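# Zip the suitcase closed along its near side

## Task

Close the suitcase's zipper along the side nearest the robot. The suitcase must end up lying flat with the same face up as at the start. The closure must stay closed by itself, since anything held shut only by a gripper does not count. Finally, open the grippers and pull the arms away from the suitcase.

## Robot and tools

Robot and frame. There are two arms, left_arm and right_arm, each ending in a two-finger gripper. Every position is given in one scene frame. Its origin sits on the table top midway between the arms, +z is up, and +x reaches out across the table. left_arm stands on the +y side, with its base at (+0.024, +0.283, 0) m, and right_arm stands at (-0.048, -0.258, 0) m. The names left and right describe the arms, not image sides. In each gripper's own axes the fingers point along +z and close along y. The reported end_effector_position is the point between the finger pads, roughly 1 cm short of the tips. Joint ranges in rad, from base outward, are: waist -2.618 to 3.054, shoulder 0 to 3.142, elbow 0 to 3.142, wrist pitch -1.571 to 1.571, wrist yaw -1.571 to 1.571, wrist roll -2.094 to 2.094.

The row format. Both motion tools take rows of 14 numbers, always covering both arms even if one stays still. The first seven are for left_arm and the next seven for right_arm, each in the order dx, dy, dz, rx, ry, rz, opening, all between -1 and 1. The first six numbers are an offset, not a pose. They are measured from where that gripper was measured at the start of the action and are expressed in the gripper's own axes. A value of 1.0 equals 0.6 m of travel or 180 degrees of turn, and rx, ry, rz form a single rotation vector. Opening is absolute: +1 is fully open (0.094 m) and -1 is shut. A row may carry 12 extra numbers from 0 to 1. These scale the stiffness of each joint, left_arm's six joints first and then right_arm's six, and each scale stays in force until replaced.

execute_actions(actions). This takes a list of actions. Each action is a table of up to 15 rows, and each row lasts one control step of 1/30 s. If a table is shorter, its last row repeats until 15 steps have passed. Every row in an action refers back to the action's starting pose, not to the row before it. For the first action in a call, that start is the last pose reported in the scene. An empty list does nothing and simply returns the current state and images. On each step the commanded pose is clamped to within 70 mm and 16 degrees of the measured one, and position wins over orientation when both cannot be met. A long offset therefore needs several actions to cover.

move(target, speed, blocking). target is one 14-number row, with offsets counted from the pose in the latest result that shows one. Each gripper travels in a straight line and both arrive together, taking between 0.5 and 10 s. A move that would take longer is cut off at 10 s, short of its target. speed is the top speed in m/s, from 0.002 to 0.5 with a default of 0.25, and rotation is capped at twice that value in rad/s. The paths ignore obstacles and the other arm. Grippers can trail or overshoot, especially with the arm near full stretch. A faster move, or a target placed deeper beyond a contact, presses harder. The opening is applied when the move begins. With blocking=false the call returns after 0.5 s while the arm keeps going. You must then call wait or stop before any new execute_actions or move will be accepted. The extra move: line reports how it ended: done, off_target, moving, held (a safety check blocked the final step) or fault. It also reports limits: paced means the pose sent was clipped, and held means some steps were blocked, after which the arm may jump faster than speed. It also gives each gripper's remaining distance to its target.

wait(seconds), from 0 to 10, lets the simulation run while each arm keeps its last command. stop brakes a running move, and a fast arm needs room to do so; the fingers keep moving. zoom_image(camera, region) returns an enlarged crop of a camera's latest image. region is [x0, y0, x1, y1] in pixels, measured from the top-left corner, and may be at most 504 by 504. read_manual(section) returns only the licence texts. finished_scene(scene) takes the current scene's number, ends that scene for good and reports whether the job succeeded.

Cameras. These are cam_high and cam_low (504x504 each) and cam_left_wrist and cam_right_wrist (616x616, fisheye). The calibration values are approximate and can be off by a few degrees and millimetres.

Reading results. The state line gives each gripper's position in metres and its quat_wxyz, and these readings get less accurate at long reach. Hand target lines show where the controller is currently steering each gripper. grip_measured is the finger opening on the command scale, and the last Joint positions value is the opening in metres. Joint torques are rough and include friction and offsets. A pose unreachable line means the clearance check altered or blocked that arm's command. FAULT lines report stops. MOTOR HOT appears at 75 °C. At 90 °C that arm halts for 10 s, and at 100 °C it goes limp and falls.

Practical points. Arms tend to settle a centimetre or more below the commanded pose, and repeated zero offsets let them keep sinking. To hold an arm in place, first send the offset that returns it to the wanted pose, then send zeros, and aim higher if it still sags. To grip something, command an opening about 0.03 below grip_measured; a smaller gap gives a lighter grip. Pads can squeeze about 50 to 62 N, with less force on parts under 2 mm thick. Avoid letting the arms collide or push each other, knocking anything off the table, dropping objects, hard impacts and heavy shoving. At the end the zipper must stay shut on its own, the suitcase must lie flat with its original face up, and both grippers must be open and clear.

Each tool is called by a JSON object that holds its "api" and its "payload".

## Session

{"api": "execute_actions", "payload": {"actions": []}}

Scene clock: 0.00 s.
left_arm: end_effector_position=(+0.2570, +0.5257, +0.1482) grip_measured=+1.000 end_effector_quat_wxyz=(+0.400, -0.428, +0.696, +0.415) | right_arm: end_effector_position=(+0.2134, -0.5573, +0.3499) grip_measured=+1.000 end_effector_quat_wxyz=(+0.088, +0.019, +0.741, -0.666)
Joint positions: left_arm=[ 0.366  1.228  0.487  0.171 -0.899 -0.213  0.094] | right_arm=[-0.586  1.306  1.091  0.036  0.984 -1.266  0.094]
Joint velocities: left_arm=[ 0.002  0.022  0.007  0.022 -0.007 -0.007  0.   ] | right_arm=[-0.012 -0.007 -0.002 -0.007  0.007 -0.037  0.   ]
Joint torques (N m, as the arm reports them, + toward a larger angle): no reading
Motor temperatures (°C, as the motors report them): left_arm=[26 27 29 28 29 28] | right_arm=[27 31 31 36 25 25]
Hand target (left_arm): +0.258, +0.527, +0.156; +0.410, -0.434, +0.686, +0.416
Hand target (right_arm): +0.211, -0.556, +0.362; +0.102, +0.033, +0.733, -0.671
Joint stiffness scale: left_arm=[1. 1. 1. 1. 1. 1.] | right_arm=[1. 1. 1. 1. 1. 1.]
camera_calibration (this result's frames):
cam_left_wrist: T_world_to_cam=[[0.814523, -0.37411, -0.44339, 0.0490934], [-0.580131, -0.526603, -0.621399, 0.555747], [-0.0010193, 0.763368, -0.645963, -0.210746], [0, 0, 0, 1]] pos_world=[0.282204, 0.471901, 0.230975]
cam_right_wrist: T_world_to_cam=[[0.10229, -0.115947, 0.987974, -0.432864], [-0.833312, 0.532411, 0.14876, 0.460119], [-0.543257, -0.838507, -0.0421601, -0.228984], [0, 0, 0, 1]] pos_world=[0.303303, -0.487167, 0.349558]

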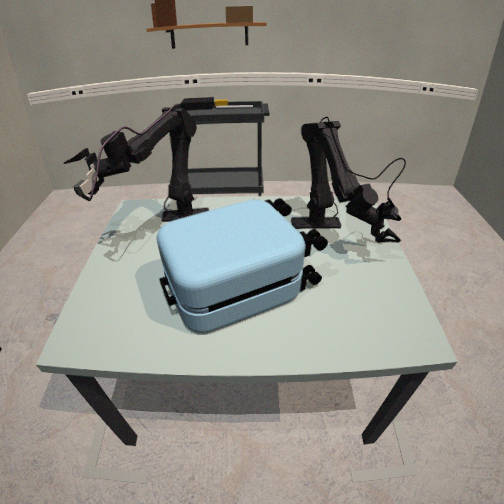

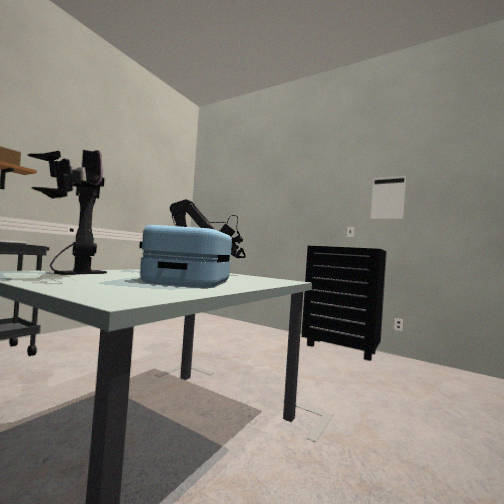

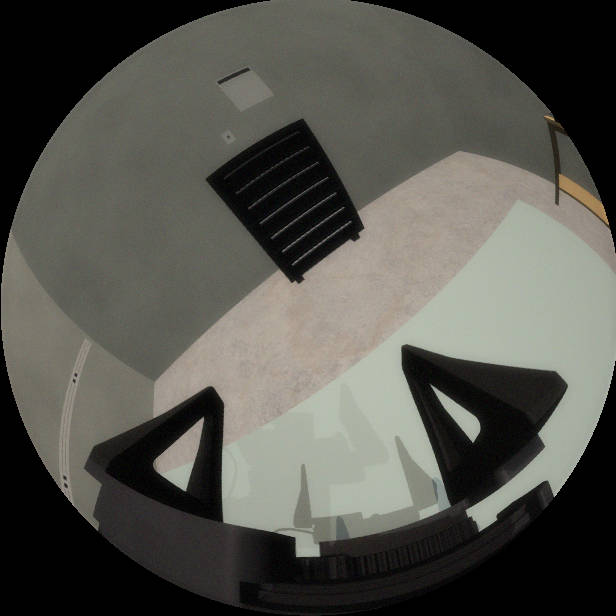

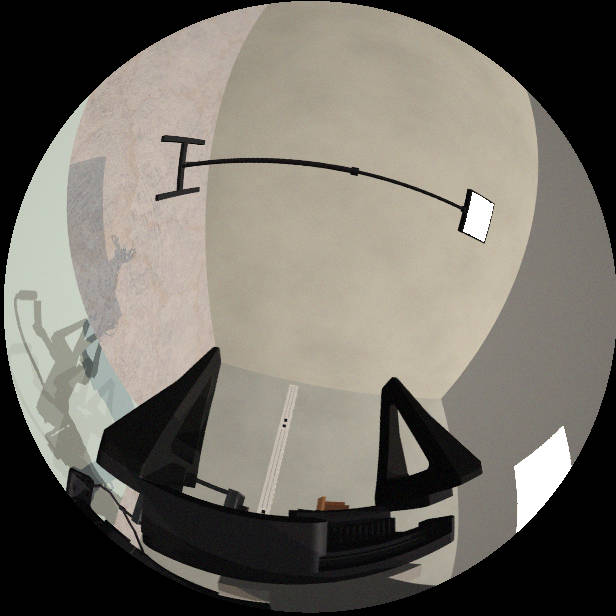

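{"api": "zoom_image", "payload": {"camera": "cam_high", "region": [140, 180, 340, 340]}}

{"api": "zoom_image", "payload": {"camera": "cam_low", "region": [120, 200, 260, 300]}}

Region (140, 180, 340, 340) of cam_high's 504x504 image, scaled by 2.520, with more detail than that image has; it fills the top 403 rows of this view, and the rest is white.

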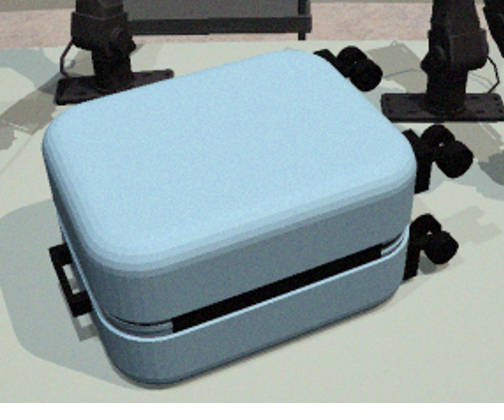

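Region (120, 200, 260, 300) of cam_low's 504x504 image, scaled by 3.600, with more detail than that image has; it fills the top 360 rows of this view, and the rest is white.

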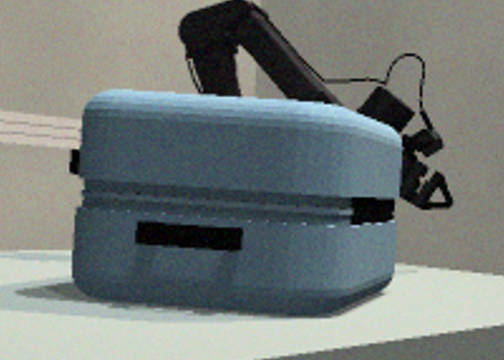

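{"api": "move", "payload": {"target": [-0.051,-0.187,-0.897,0.5203,0.0741,0.4523,-1, -0.0877,0.3707,-0.4338,-0.0387,-0.6151,-0.0797,-0.67], "speed": 0.3}}

Scene clock: 107.13 s.
left_arm: end_effector_position=(+0.2661, +0.0128, +0.3314) grip_measured=-0.995 end_effector_quat_wxyz=(+0.221, +0.410, +0.877, -0.121) | right_arm: end_effector_position=(+0.2643, -0.2752, +0.1660) grip_measured=-0.667 end_effector_quat_wxyz=(+0.579, -0.616, +0.394, -0.361)
Joint positions: left_arm=[-0.824  1.702  2.192 -1.554  0.058  0.043  0.   ] | right_arm=[-0.673  1.232  0.197  0.905 -1.002 -1.67   0.016]
Joint velocities: left_arm=[ 0.007 -0.002  0.007  0.037  0.007 -0.037 -0.   ] | right_arm=[-0.007  0.007 -0.002 -0.022 -0.007 -0.007  0.001]
Joint torques (N m, as the arm reports them, + toward a larger angle): left_arm=[-0.38 -5.9   8.62  1.06  0.14  0.07] | right_arm=[ 1.14 -1.22  5.63  1.88 -0.27  0.06]
Motor temperatures (°C, as the motors report them): left_arm=[26 28 32 34 29 28] | right_arm=[27 33 33 39 25 25]
Hand target (left_arm): +0.264, +0.008, +0.337; +0.226, +0.416, +0.872, -0.129
Hand target (right_arm): +0.265, -0.270, +0.164; +0.585, -0.620, +0.388, -0.349
Off the commanded pose (left_arm): 0.008 m, 8 deg.
Off the commanded pose (right_arm): 0.008 m, 2 deg.
Joint stiffness scale: left_arm=[1. 1. 1. 1. 1. 1.] | right_arm=[1. 1. 1. 1. 1. 1.]
joint sent to its limit (left arm) — the command would take joint 4 (wrist pitch) past its lower limit, so that joint was sent only as far as its limit.
move: off_target (left_arm)
camera_calibration (this result's frames):
cam_left_wrist: T_world_to_cam=[[-0.896782, -0.437705, -0.0647802, 0.261843], [-0.430972, 0.897224, -0.0961869, 0.172836], [0.100224, -0.0583403, -0.993253, 0.397807], [0, 0, 0, 1]] pos_world=[0.269434, -0.0172544, 0.42871]
cam_right_wrist: T_world_to_cam=[[-0.0133614, 0.251197, 0.967844, -0.0887656], [-0.230183, -0.942707, 0.241495, -0.201032], [0.973056, -0.219555, 0.0704173, -0.221688], [0, 0, 0, 1]] pos_world=[0.168255, -0.215889, 0.15007]

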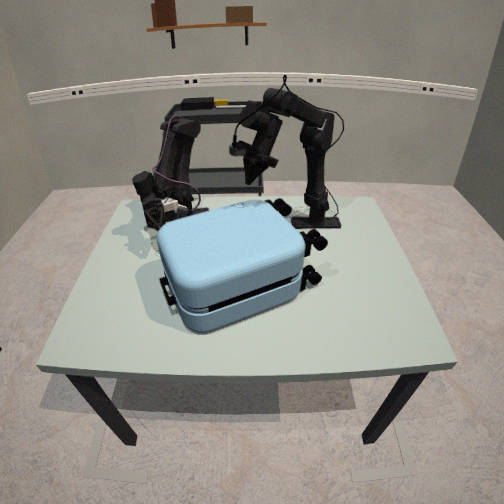

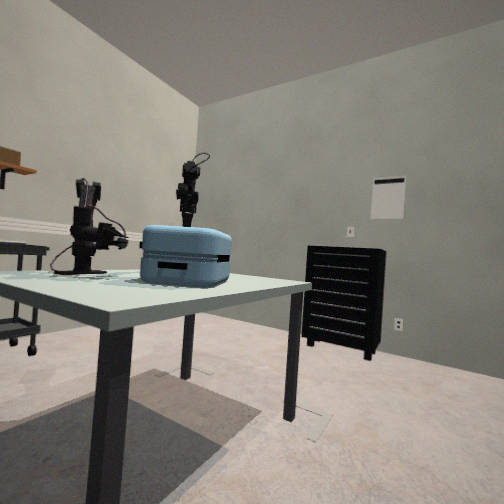

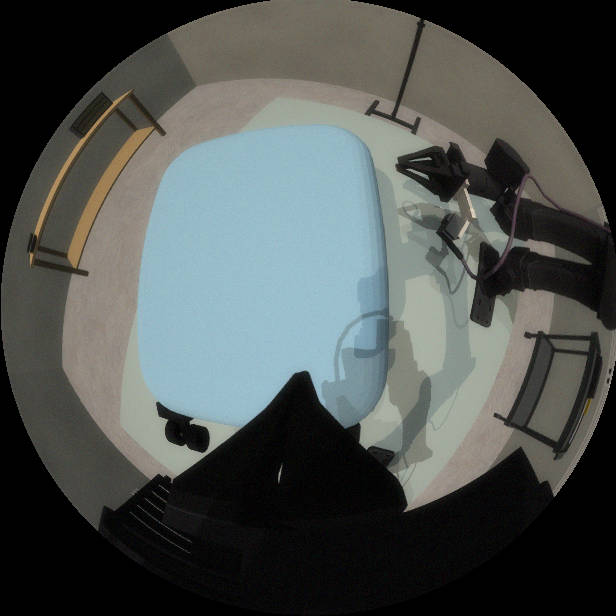

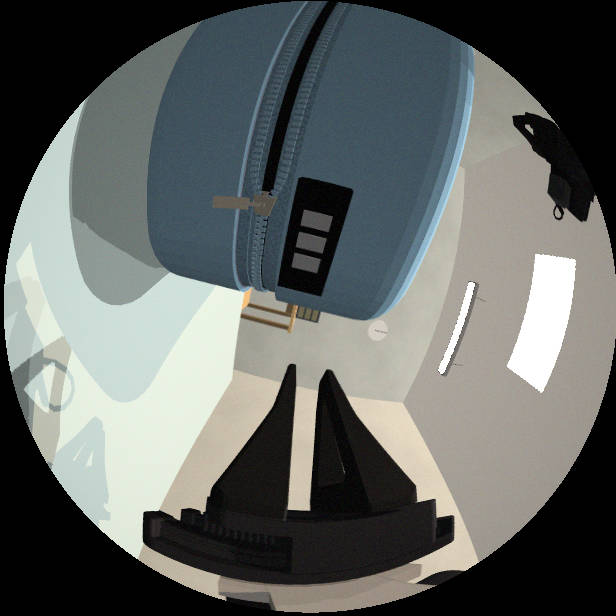

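{"api": "zoom_image", "payload": {"camera": "cam_right_wrist", "region": [190, 130, 370, 310]}}

Region (190, 130, 370, 310) of cam_right_wrist's 616x616 image, scaled by 2.800, with more detail than that image has.

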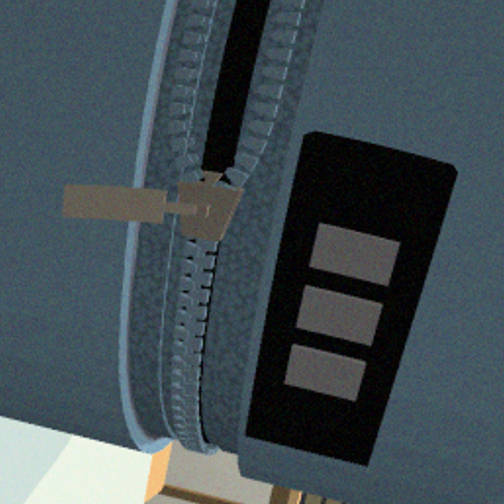

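{"api": "zoom_image", "payload": {"camera": "cam_left_wrist", "region": [300, 110, 480, 430]}}

Region (300, 110, 480, 430) of cam_left_wrist's 616x616 image, scaled by 1.575, with more detail than that image has; it fills the left 284 columns of this view, and the rest is white.

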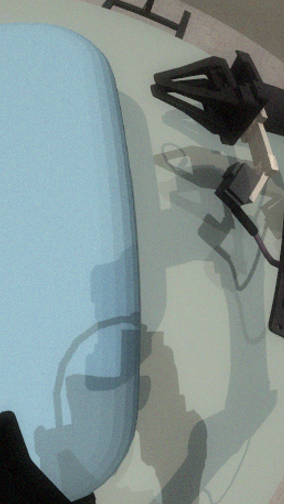

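{"api": "move", "payload": {"target": [0.0355,-0.039,0.108,-0.0055,0.0452,0.0113,-1, -0.0695,0.0597,0.0438,-0.0113,0.0027,-0.0034,-0.67], "speed": 0.1}}

{"api": "zoom_image", "payload": {"camera": "cam_right_wrist", "region": [220, 220, 420, 420]}}

Scene clock: 228.07 s.
left_arm: end_effector_position=(+0.2521, -0.0095, +0.2644) grip_measured=-0.995 end_effector_quat_wxyz=(+0.157, +0.432, +0.884, -0.081) | right_arm: end_effector_position=(+0.2694, -0.2304, +0.1354) grip_measured=-0.667 end_effector_quat_wxyz=(-0.564, +0.626, -0.392, +0.370)
Joint positions: left_arm=[-0.918  1.731  1.979 -1.464  0.007 -0.002  0.   ] | right_arm=[-0.411  1.359  0.083  1.156 -0.726 -1.671  0.016]
Joint velocities: left_arm=[-0.002 -0.012 -0.017 -0.022 -0.007  0.081 -0.001] | right_arm=[ 0.002 -0.002 -0.012  0.022  0.037  0.007 -0.001]
Joint torques (N m, as the arm reports them, + toward a larger angle): left_arm=[-0.48 -7.13  6.44  1.   -0.08 -0.09] | right_arm=[ 1.14 -1.41  3.26  2.06  0.01  0.16]
Motor temperatures (°C, as the motors report them): left_arm=[26 29 33 32 28 28] | right_arm=[27 31 32 38 25 25]
Hand target (left_arm): +0.254, -0.013, +0.265; +0.164, +0.431, +0.884, -0.081
Hand target (right_arm): +0.268, -0.227, +0.129; -0.566, +0.625, -0.400, +0.359
Off the commanded pose (left_arm): 0.005 m, 1 deg.
Off the commanded pose (right_arm): 0.008 m, 1 deg.
Joint stiffness scale: left_arm=[1. 1. 1. 1. 1. 1.] | right_arm=[1. 1. 1. 1. 1. 1.]
move: done
camera_calibration (this result's frames):
cam_left_wrist: T_world_to_cam=[[-0.914194, -0.402186, -0.0499544, 0.235958], [-0.40467, 0.912608, 0.0582179, 0.133091], [0.0221743, 0.0734375, -0.997053, 0.353339], [0, 0, 0, 1]] pos_world=[0.261734, -0.0525097, 0.356336]
cam_right_wrist: T_world_to_cam=[[-0.00607919, 0.286721, 0.957995, -0.0628012], [-0.239819, -0.930472, 0.276962, -0.149638], [0.970799, -0.228062, 0.0744177, -0.216512], [0, 0, 0, 1]] pos_world=[0.173921, -0.170606, 0.11772]

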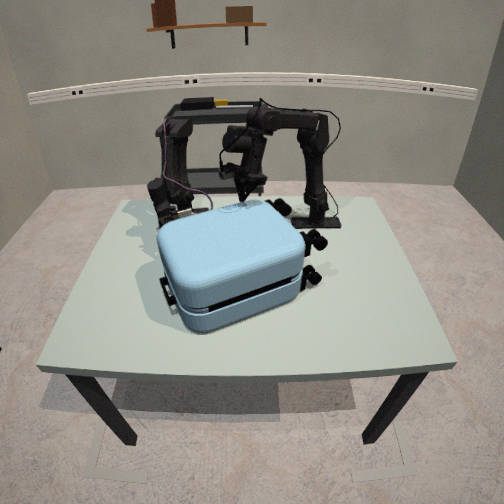

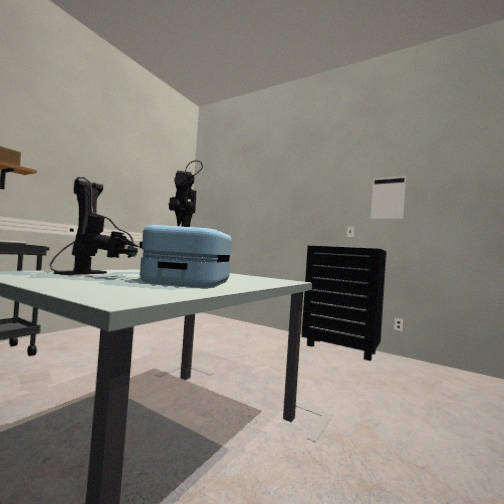

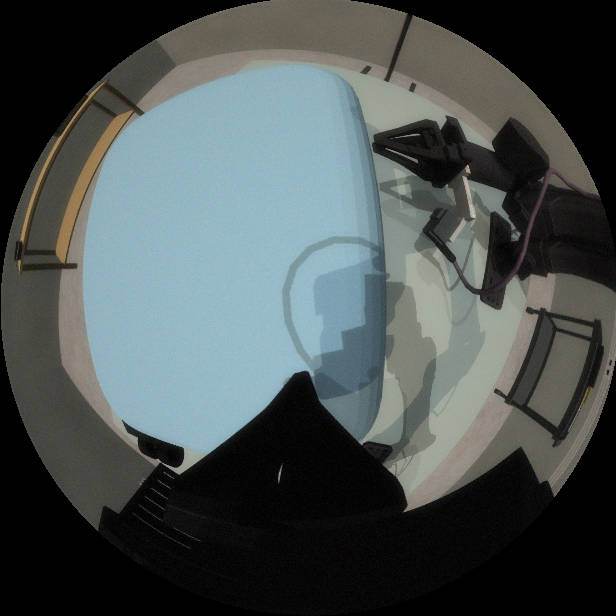

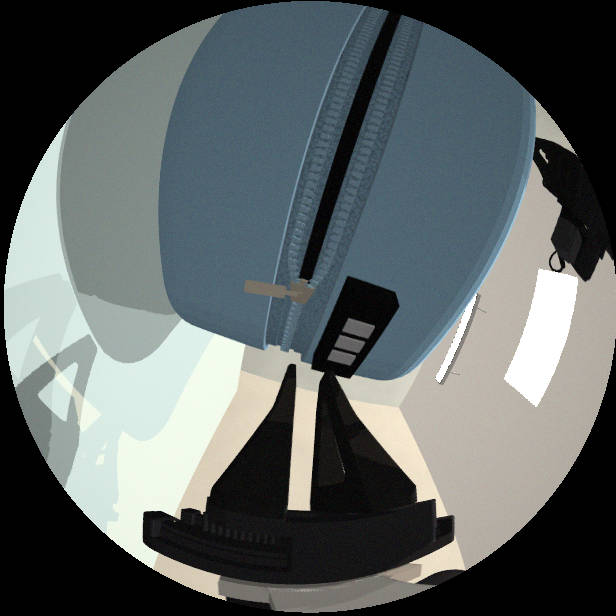

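Region (220, 220, 420, 420) of cam_right_wrist's 616x616 image, scaled by 2.520, with more detail than that image has.

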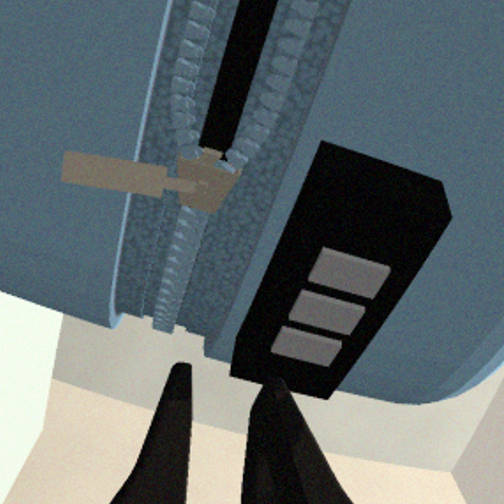

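{"api": "move", "payload": {"target": [0,0,0.025,0,0,0,-1, -0.003,0.03,0.012,-0.005,0.004,0.008,-0.67], "speed": 0.05}}

{"api": "zoom_image", "payload": {"camera": "cam_right_wrist", "region": [220, 220, 420, 420]}}

Scene clock: 249.57 s.
left_arm: end_effector_position=(+0.2539, -0.0118, +0.2481) grip_measured=-0.995 end_effector_quat_wxyz=(+0.149, +0.433, +0.886, -0.077) | right_arm: end_effector_position=(+0.2772, -0.2308, +0.1239) grip_measured=-0.667 end_effector_quat_wxyz=(-0.560, +0.622, -0.397, +0.375)
Joint positions: left_arm=[-0.918  1.731  1.914 -1.417  0.007 -0.002  0.   ] | right_arm=[-0.385  1.513  0.083  1.314 -0.682 -1.666  0.016]
Joint velocities: left_arm=[-0.007  0.002  0.002 -0.022 -0.007  0.022 -0.   ] | right_arm=[ 0.002  0.012 -0.022  0.037  0.007  0.007 -0.002]
Joint torques (N m, as the arm reports them, + toward a larger angle): left_arm=[-0.01 -8.02  6.28  0.98  0.01 -0.02] | right_arm=[ 1.17 -2.12  1.87  2.09  0.05  0.15]
Motor temperatures (°C, as the motors report them): left_arm=[26 30 32 32 28 28] | right_arm=[27 31 32 39 25 25]
Hand target (left_arm): +0.255, -0.014, +0.250; +0.157, +0.432, +0.884, -0.081
Hand target (right_arm): +0.274, -0.227, +0.117; -0.562, +0.623, -0.406, +0.363
Off the commanded pose (left_arm): 0.003 m, 1 deg.
Off the commanded pose (right_arm): 0.009 m, 2 deg.
Joint stiffness scale: left_arm=[1. 1. 1. 1. 1. 1.] | right_arm=[1. 1. 1. 1. 1. 1.]
move: done
camera_calibration (this result's frames):
cam_left_wrist: T_world_to_cam=[[-0.914678, -0.401588, -0.0457319, 0.234987], [-0.404034, 0.911548, 0.0764014, 0.132112], [0.0110049, 0.0883599, -0.996028, 0.339921], [0, 0, 0, 1]] pos_world=[0.264574, -0.0560935, 0.339224]
cam_right_wrist: T_world_to_cam=[[-0.000926926, 0.288322, 0.957533, -0.0525891], [-0.25698, -0.925445, 0.278411, -0.139168], [0.966416, -0.245809, 0.0749508, -0.226262], [0, 0, 0, 1]] pos_world=[0.182851, -0.169247, 0.10606]

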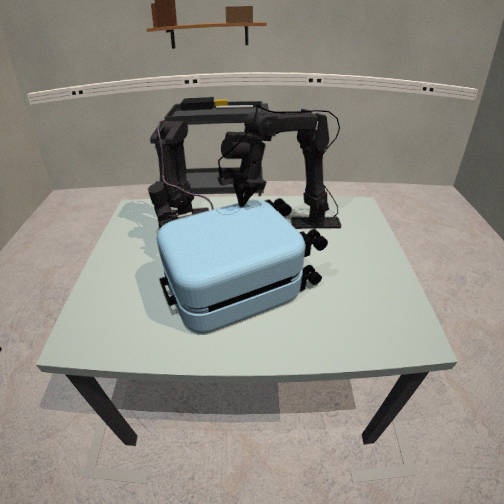

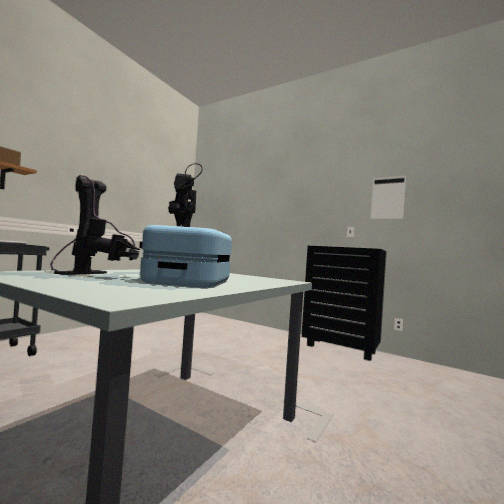

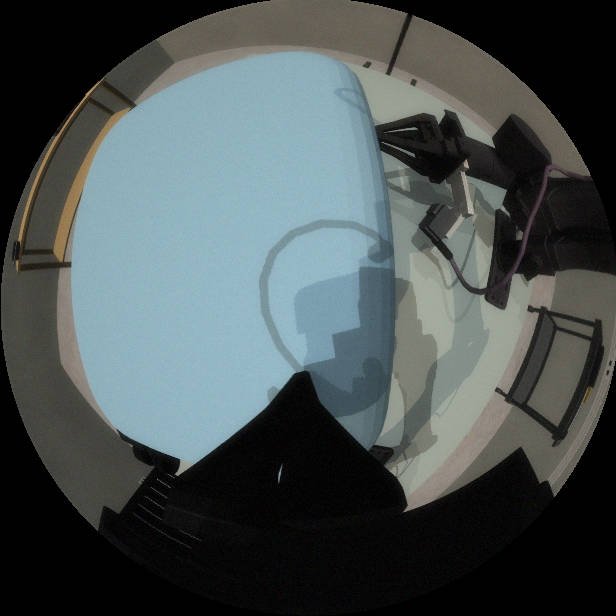

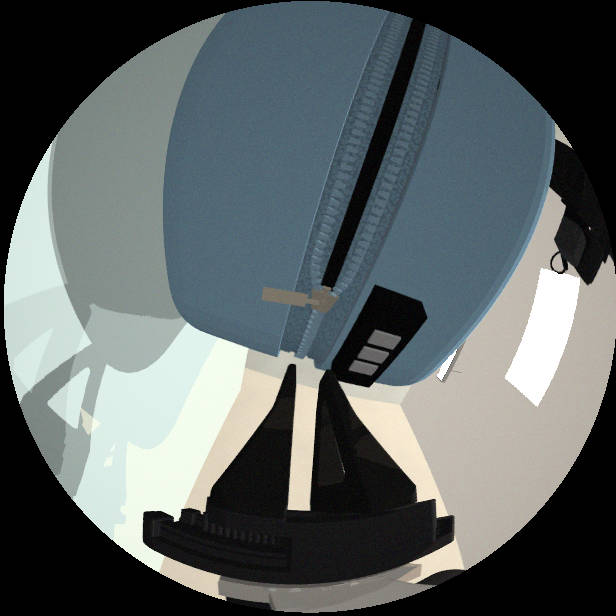

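Region (220, 220, 420, 420) of cam_right_wrist's 616x616 image, scaled by 2.520, with more detail than that image has.

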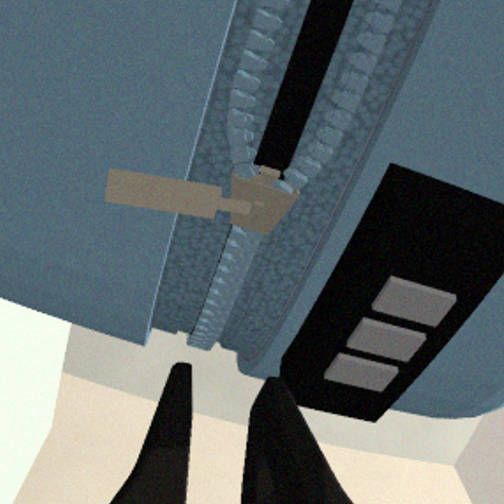

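{"api": "move", "payload": {"target": [0,0,0.02,0,0,0,-1, -0.015,0.0,0.043,0,-0.008,0.008,-0.67], "speed": 0.04}}

{"api": "zoom_image", "payload": {"camera": "cam_right_wrist", "region": [240, 260, 400, 420]}}

Scene clock: 257.53 s.
left_arm: end_effector_position=(+0.2538, -0.0116, +0.2432) grip_measured=-0.995 end_effector_quat_wxyz=(+0.145, +0.433, +0.887, -0.075) | right_arm: end_effector_position=(+0.2903, -0.2135, +0.1168) grip_measured=-0.667 end_effector_quat_wxyz=(-0.565, +0.627, -0.401, +0.357)
Joint positions: left_arm=[-0.918  1.731  1.896 -1.408  0.007 -0.002  0.   ] | right_arm=[-0.29   1.595  0.125  1.34  -0.612 -1.641  0.016]
Joint velocities: left_arm=[ 0.017  0.002  0.012 -0.022 -0.022  0.066 -0.001] | right_arm=[-0.007  0.002  0.002  0.022  0.037 -0.037  0.001]
Joint torques (N m, as the arm reports them, + toward a larger angle): left_arm=[-0.04 -7.76  3.57  1.22  0.02 -0.03] | right_arm=[ 1.07 -2.75  5.52  2.16  0.02  0.14]
Motor temperatures (°C, as the motors report them): left_arm=[26 30 32 32 28 28] | right_arm=[27 31 31 39 24 25]
Hand target (left_arm): +0.256, -0.015, +0.237; +0.148, +0.433, +0.886, -0.076
Hand target (right_arm): +0.297, -0.212, +0.121; -0.571, +0.622, -0.398, +0.360
Off the commanded pose (left_arm): 0.008 m, 1 deg.
Off the commanded pose (right_arm): 0.008 m, 1 deg.
Joint stiffness scale: left_arm=[1. 1. 1. 1. 1. 1.] | right_arm=[1. 1. 1. 1. 1. 1.]
move: done
camera_calibration (this result's frames):
cam_left_wrist: T_world_to_cam=[[-0.914918, -0.401279, -0.0435817, 0.234247], [-0.403599, 0.910989, 0.0848872, 0.130064], [0.00563899, 0.0952544, -0.995437, 0.336374], [0, 0, 0, 1]] pos_world=[0.264914, -0.0565297, 0.334007]
cam_right_wrist: T_world_to_cam=[[0.0177421, 0.271588, 0.96225, -0.060309], [-0.228959, -0.935725, 0.268323, -0.126945], [0.973274, -0.225076, 0.0455807, -0.228302], [0, 0, 0, 1]] pos_world=[0.194206, -0.153792, 0.102501]

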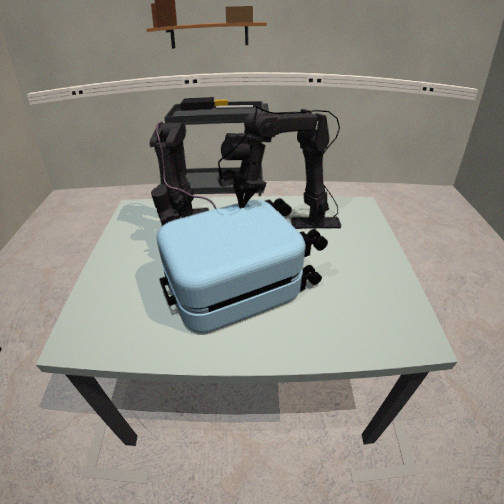

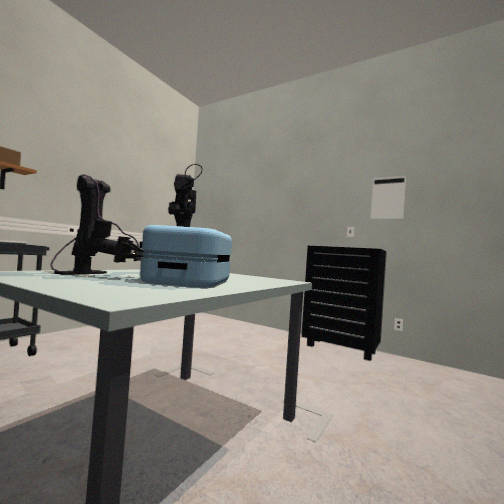

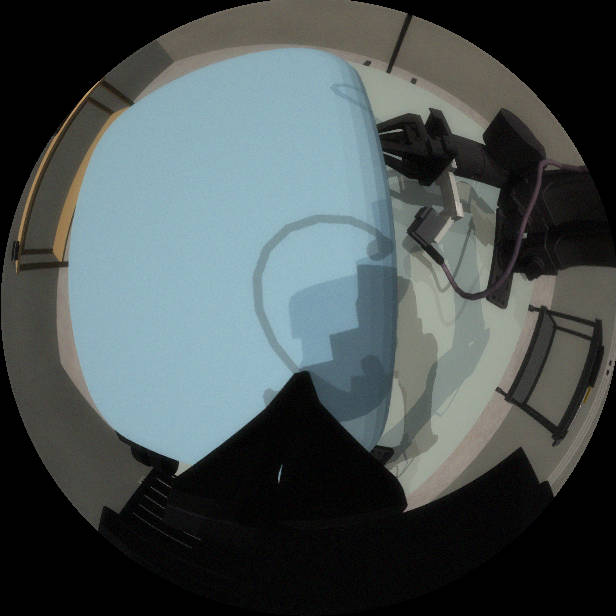

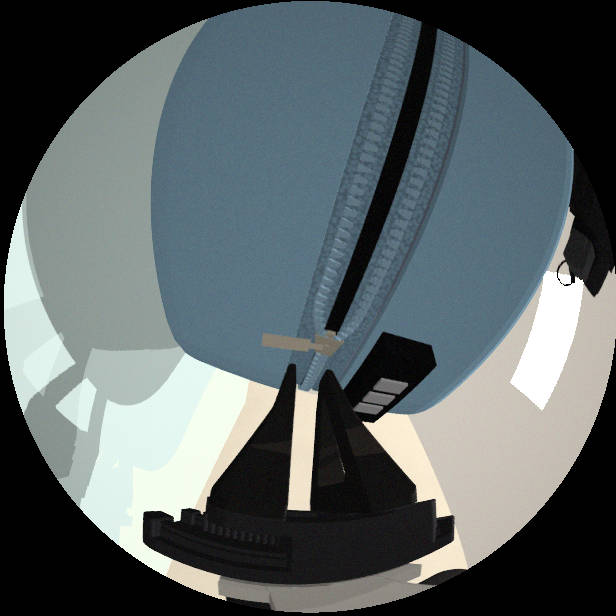

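Region (240, 260, 400, 420) of cam_right_wrist's 616x616 image, scaled by 3.150, with more detail than that image has.

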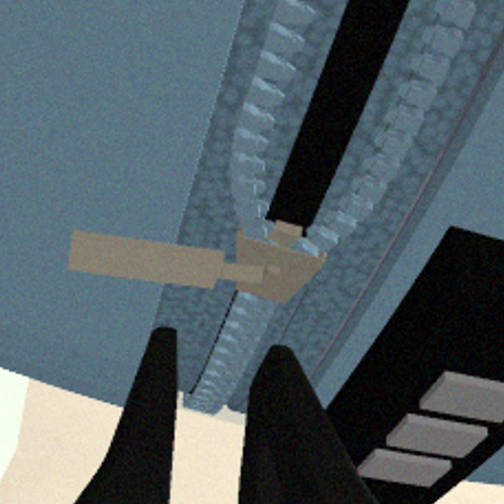

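{"api": "move", "payload": {"target": [0,0,0.02,0,0,0,-1, 0.0,-0.016,0.014,0.006,0,0,-0.67], "speed": 0.03}}

{"api": "zoom_image", "payload": {"camera": "cam_right_wrist", "region": [240, 260, 400, 420]}}

Scene clock: 262.90 s.
left_arm: end_effector_position=(+0.2537, -0.0115, +0.2429) grip_measured=-0.995 end_effector_quat_wxyz=(+0.149, +0.433, +0.886, -0.077) | right_arm: end_effector_position=(+0.2908, -0.2108, +0.1162) grip_measured=-0.667 end_effector_quat_wxyz=(-0.565, +0.627, -0.402, +0.356)
Joint positions: left_arm=[-0.918  1.72   1.878 -1.393  0.007 -0.002  0.   ] | right_arm=[-0.275  1.595  0.125  1.338 -0.596 -1.637  0.016]
Joint velocities: left_arm=[-0.002 -0.007 -0.002  0.081  0.022  0.007 -0.   ] | right_arm=[ 0.022  0.007 -0.002 -0.051  0.022  0.022  0.   ]
Joint torques (N m, as the arm reports them, + toward a larger angle): left_arm=[-0.13 -6.56  3.56  1.14 -0.02 -0.02] | right_arm=[ 1.11 -4.84  6.31  1.85  0.01  0.15]
Motor temperatures (°C, as the motors report them): left_arm=[26 30 32 32 28 28] | right_arm=[27 31 32 39 24 25]
Hand target (left_arm): +0.256, -0.014, +0.232; +0.144, +0.433, +0.887, -0.075
Hand target (right_arm): +0.298, -0.209, +0.126; -0.572, +0.621, -0.397, +0.361
Off the commanded pose (left_arm): 0.012 m, 1 deg.
Off the commanded pose (right_arm): 0.012 m, 1 deg.
Joint stiffness scale: left_arm=[1. 1. 1. 1. 1. 1.] | right_arm=[1. 1. 1. 1. 1. 1.]
move: off_target (left_arm, right_arm)
camera_calibration (this result's frames):
cam_left_wrist: T_world_to_cam=[[-0.914667, -0.401602, -0.0458253, 0.234688], [-0.404052, 0.911571, 0.0760323, 0.132273], [0.0112383, 0.0880601, -0.996052, 0.334698], [0, 0, 0, 1]] pos_world=[0.264345, -0.0557986, 0.334075]
cam_right_wrist: T_world_to_cam=[[0.0213645, 0.270042, 0.962612, -0.0619341], [-0.228994, -0.935913, 0.267635, -0.124162], [0.973193, -0.22615, 0.0418427, -0.227897], [0, 0, 0, 1]] pos_world=[0.194678, -0.151019, 0.102384]

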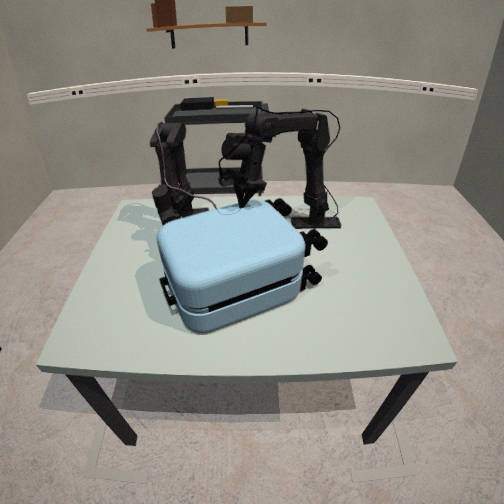

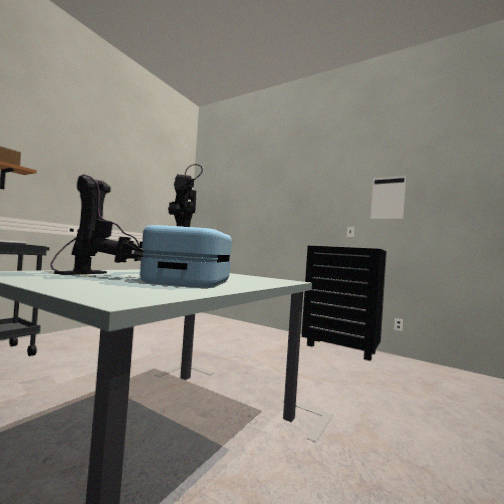

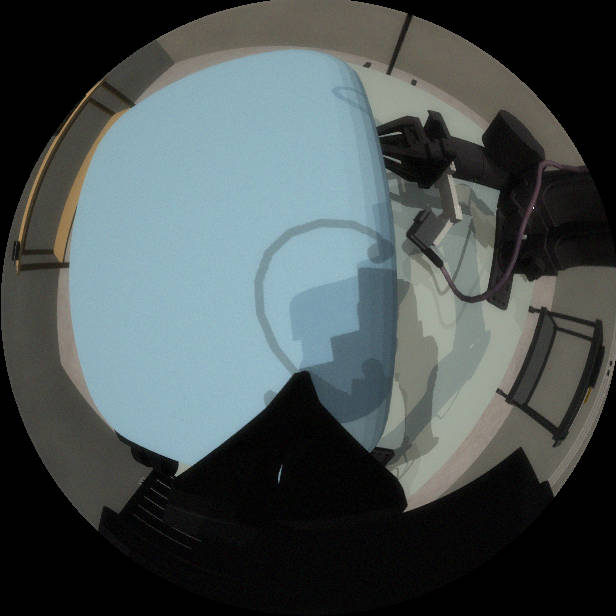

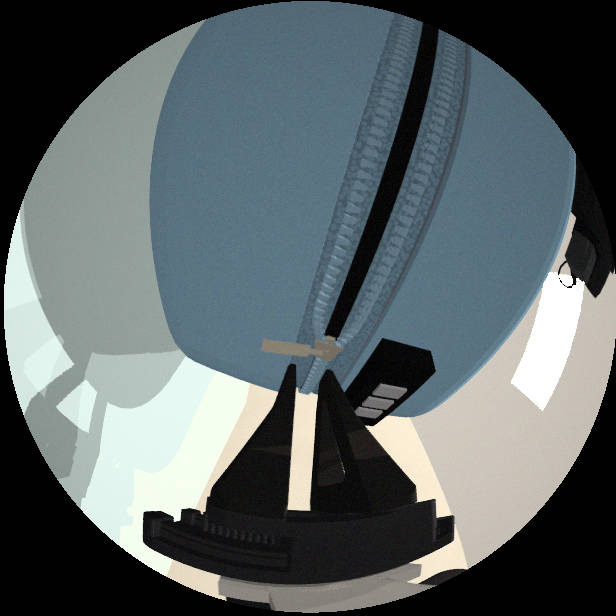

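Region (240, 260, 400, 420) of cam_right_wrist's 616x616 image, scaled by 3.150, with more detail than that image has.

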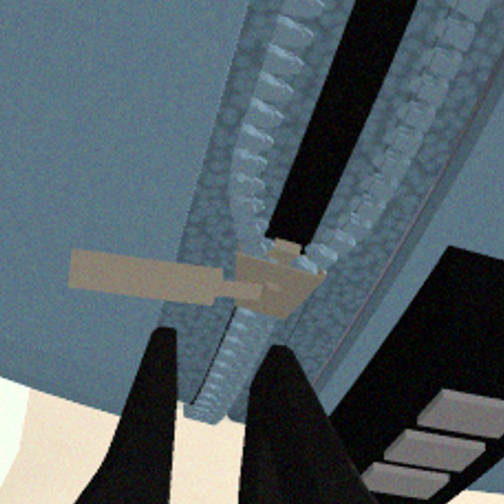

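{"api": "execute_actions", "payload": {"actions": [[[0,0,0.02,0,0,0,-1, 0.010,-0.0193,0.015,0.0106,0,0,-0.67]]]}}

{"api": "zoom_image", "payload": {"camera": "cam_right_wrist", "region": [240, 260, 400, 420]}}

Scene clock: 276.37 s.
left_arm: end_effector_position=(+0.2538, -0.0116, +0.2431) grip_measured=-0.995 end_effector_quat_wxyz=(+0.154, +0.432, +0.885, -0.079) | right_arm: end_effector_position=(+0.2957, -0.2118, +0.1216) grip_measured=-0.667 end_effector_quat_wxyz=(-0.568, +0.622, -0.400, +0.360)
Joint positions: left_arm=[-0.918  1.709  1.862 -1.377  0.007 -0.002  0.   ] | right_arm=[-0.275  1.595  0.144  1.337 -0.594 -1.629  0.016]
Joint velocities: left_arm=[ 0.002 -0.012  0.002  0.007  0.022 -0.007 -0.001] | right_arm=[ 0.012  0.007  0.007 -0.007 -0.051 -0.051 -0.   ]
Joint torques (N m, as the arm reports them, + toward a larger angle): left_arm=[-0.08 -6.56  3.54  1.18  0.01 -0.03] | right_arm=[ 0.27 -2.81  5.93  2.17 -0.07  0.18]
Motor temperatures (°C, as the motors report them): left_arm=[26 30 32 32 28 28] | right_arm=[27 32 32 39 24 25]
Hand target (left_arm): +0.256, -0.014, +0.232; +0.148, +0.433, +0.886, -0.077
Hand target (right_arm): +0.302, -0.212, +0.127; -0.575, +0.617, -0.396, +0.362
Off the commanded pose (left_arm): 0.012 m, 1 deg.
Off the commanded pose (right_arm): 0.009 m, 1 deg.
Joint stiffness scale: left_arm=[1. 1. 1. 1. 1. 1.] | right_arm=[1. 1. 1. 1. 1. 1.]
camera_calibration (this result's frames):
cam_left_wrist: T_world_to_cam=[[-0.914347, -0.402014, -0.0485312, 0.235313], [-0.404532, 0.912188, 0.0653242, 0.135169], [0.0180084, 0.0793614, -0.996683, 0.333227], [0, 0, 0, 1]] pos_world=[0.263837, -0.0551458, 0.334712]
cam_right_wrist: T_world_to_cam=[[0.00857739, 0.26596, 0.963946, -0.0642], [-0.234849, -0.936483, 0.260473, -0.122964], [0.971994, -0.228616, 0.0544279, -0.234872], [0, 0, 0, 1]] pos_world=[0.199967, -0.151775, 0.106698]

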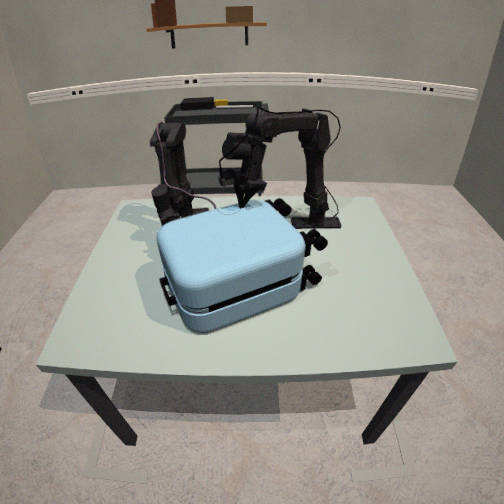

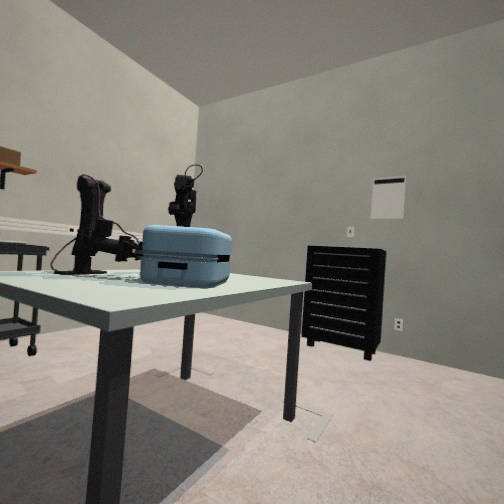

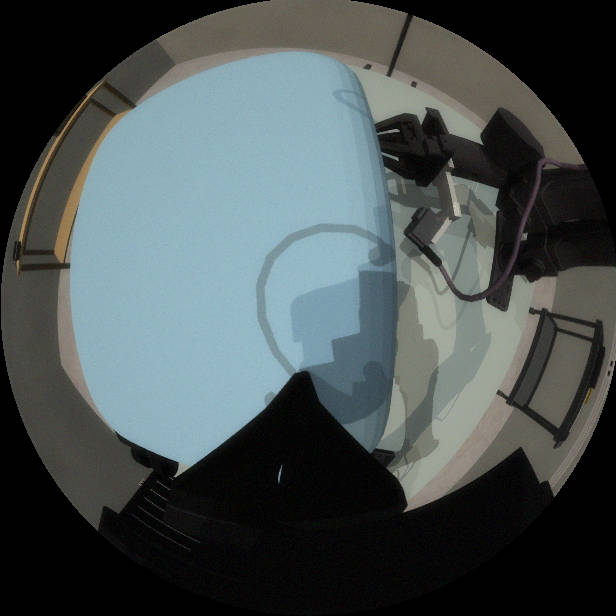

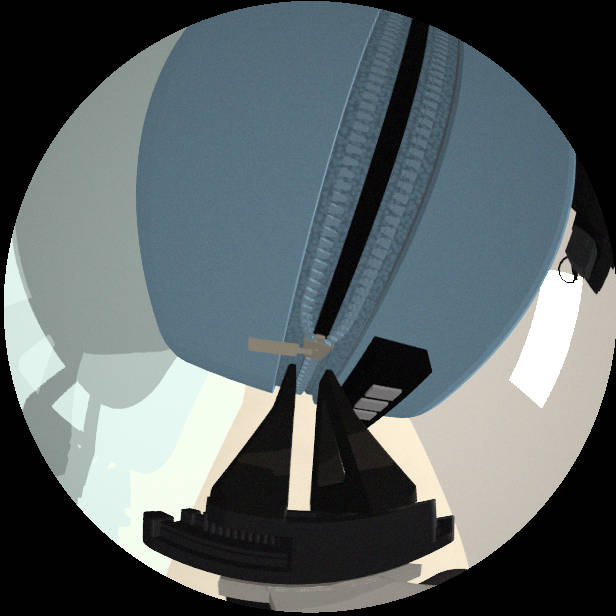

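Region (240, 260, 400, 420) of cam_right_wrist's 616x616 image, scaled by 3.150, with more detail than that image has.

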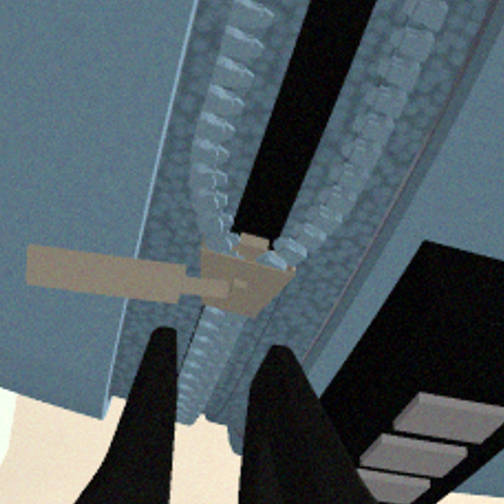

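{"api": "move", "payload": {"target": [0,0,0.02,0,0,0,-1, -0.030,-0.002,0.0,0,-0.032,0,-0.67], "speed": 0.03}}

{"api": "zoom_image", "payload": {"camera": "cam_right_wrist", "region": [240, 260, 400, 420]}}

Scene clock: 284.90 s.
left_arm: end_effector_position=(+0.2539, -0.0117, +0.2432) grip_measured=-0.995 end_effector_quat_wxyz=(+0.158, +0.432, +0.884, -0.081) | right_arm: end_effector_position=(+0.2890, -0.1992, +0.1194) grip_measured=-0.667 end_effector_quat_wxyz=(-0.582, +0.638, -0.378, +0.334)
Joint positions: left_arm=[-0.918  1.699  1.848 -1.362  0.007 -0.002  0.   ] | right_arm=[-0.275  1.595  0.144  1.322 -0.673 -1.637  0.016]
Joint velocities: left_arm=[-0.002 -0.002 -0.017  0.022  0.066 -0.081 -0.   ] | right_arm=[ 0.012 -0.007  0.007  0.051 -0.066 -0.007  0.   ]
Joint torques (N m, as the arm reports them, + toward a larger angle): left_arm=[-0.18 -6.52  3.65  1.24  0.   -0.01] | right_arm=[ 0.32 -5.25  3.89  1.81 -0.25  0.  ]
Motor temperatures (°C, as the motors report them): left_arm=[26 30 32 32 28 28] | right_arm=[27 32 32 39 24 25]
Hand target (left_arm): +0.256, -0.015, +0.232; +0.153, +0.432, +0.885, -0.079
Hand target (right_arm): +0.288, -0.195, +0.123; -0.587, +0.640, -0.371, +0.329
Off the commanded pose (left_arm): 0.012 m, 1 deg.
Off the commanded pose (right_arm): 0.005 m, 1 deg.
Joint stiffness scale: left_arm=[1. 1. 1. 1. 1. 1.] | right_arm=[1. 1. 1. 1. 1. 1.]
move: off_target (left_arm)
camera_calibration (this result's frames):
cam_left_wrist: T_world_to_cam=[[-0.914055, -0.402388, -0.0508592, 0.235823], [-0.404888, 0.912645, 0.0560866, 0.137574], [0.0238478, 0.0718585, -0.99713, 0.331865], [0, 0, 0, 1]] pos_world=[0.263343, -0.054511, 0.33519]
cam_right_wrist: T_world_to_cam=[[-0.00280189, 0.261525, 0.965193, -0.0630874], [-0.157452, -0.953272, 0.257838, -0.137567], [0.987523, -0.151249, 0.0438487, -0.213151], [0, 0, 0, 1]] pos_world=[0.188654, -0.146878, 0.105708]

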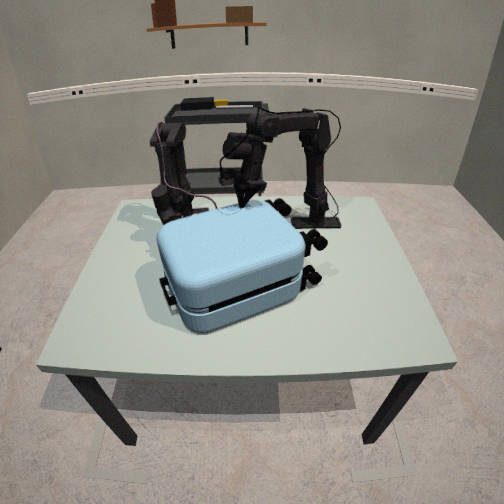

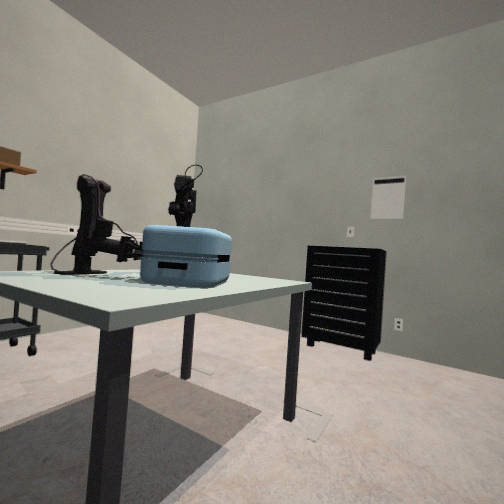

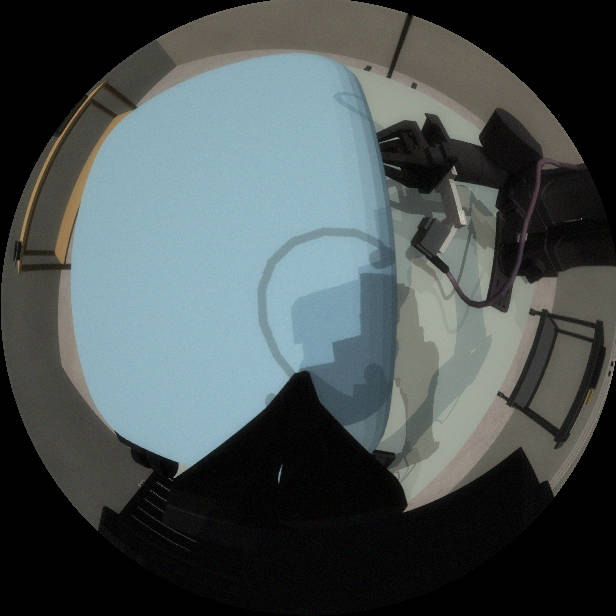

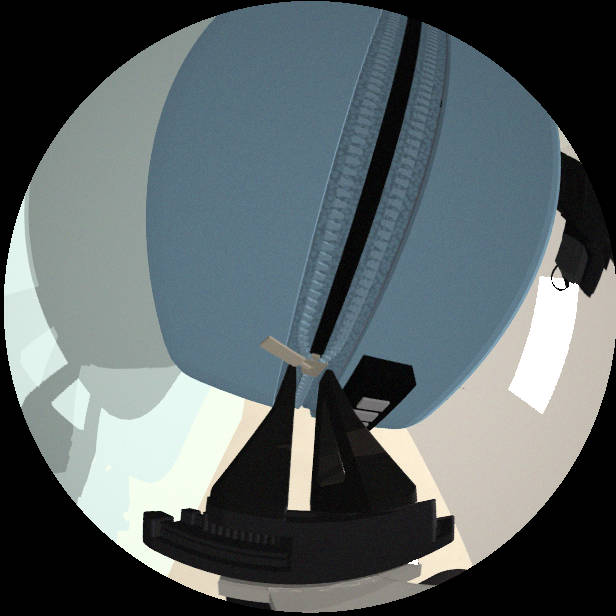

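Region (240, 260, 400, 420) of cam_right_wrist's 616x616 image, scaled by 3.150, with more detail than that image has.

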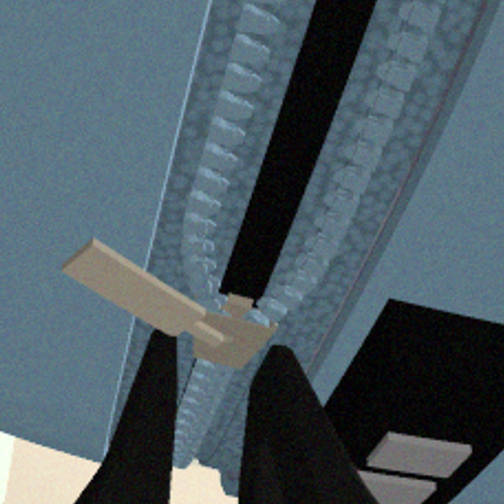

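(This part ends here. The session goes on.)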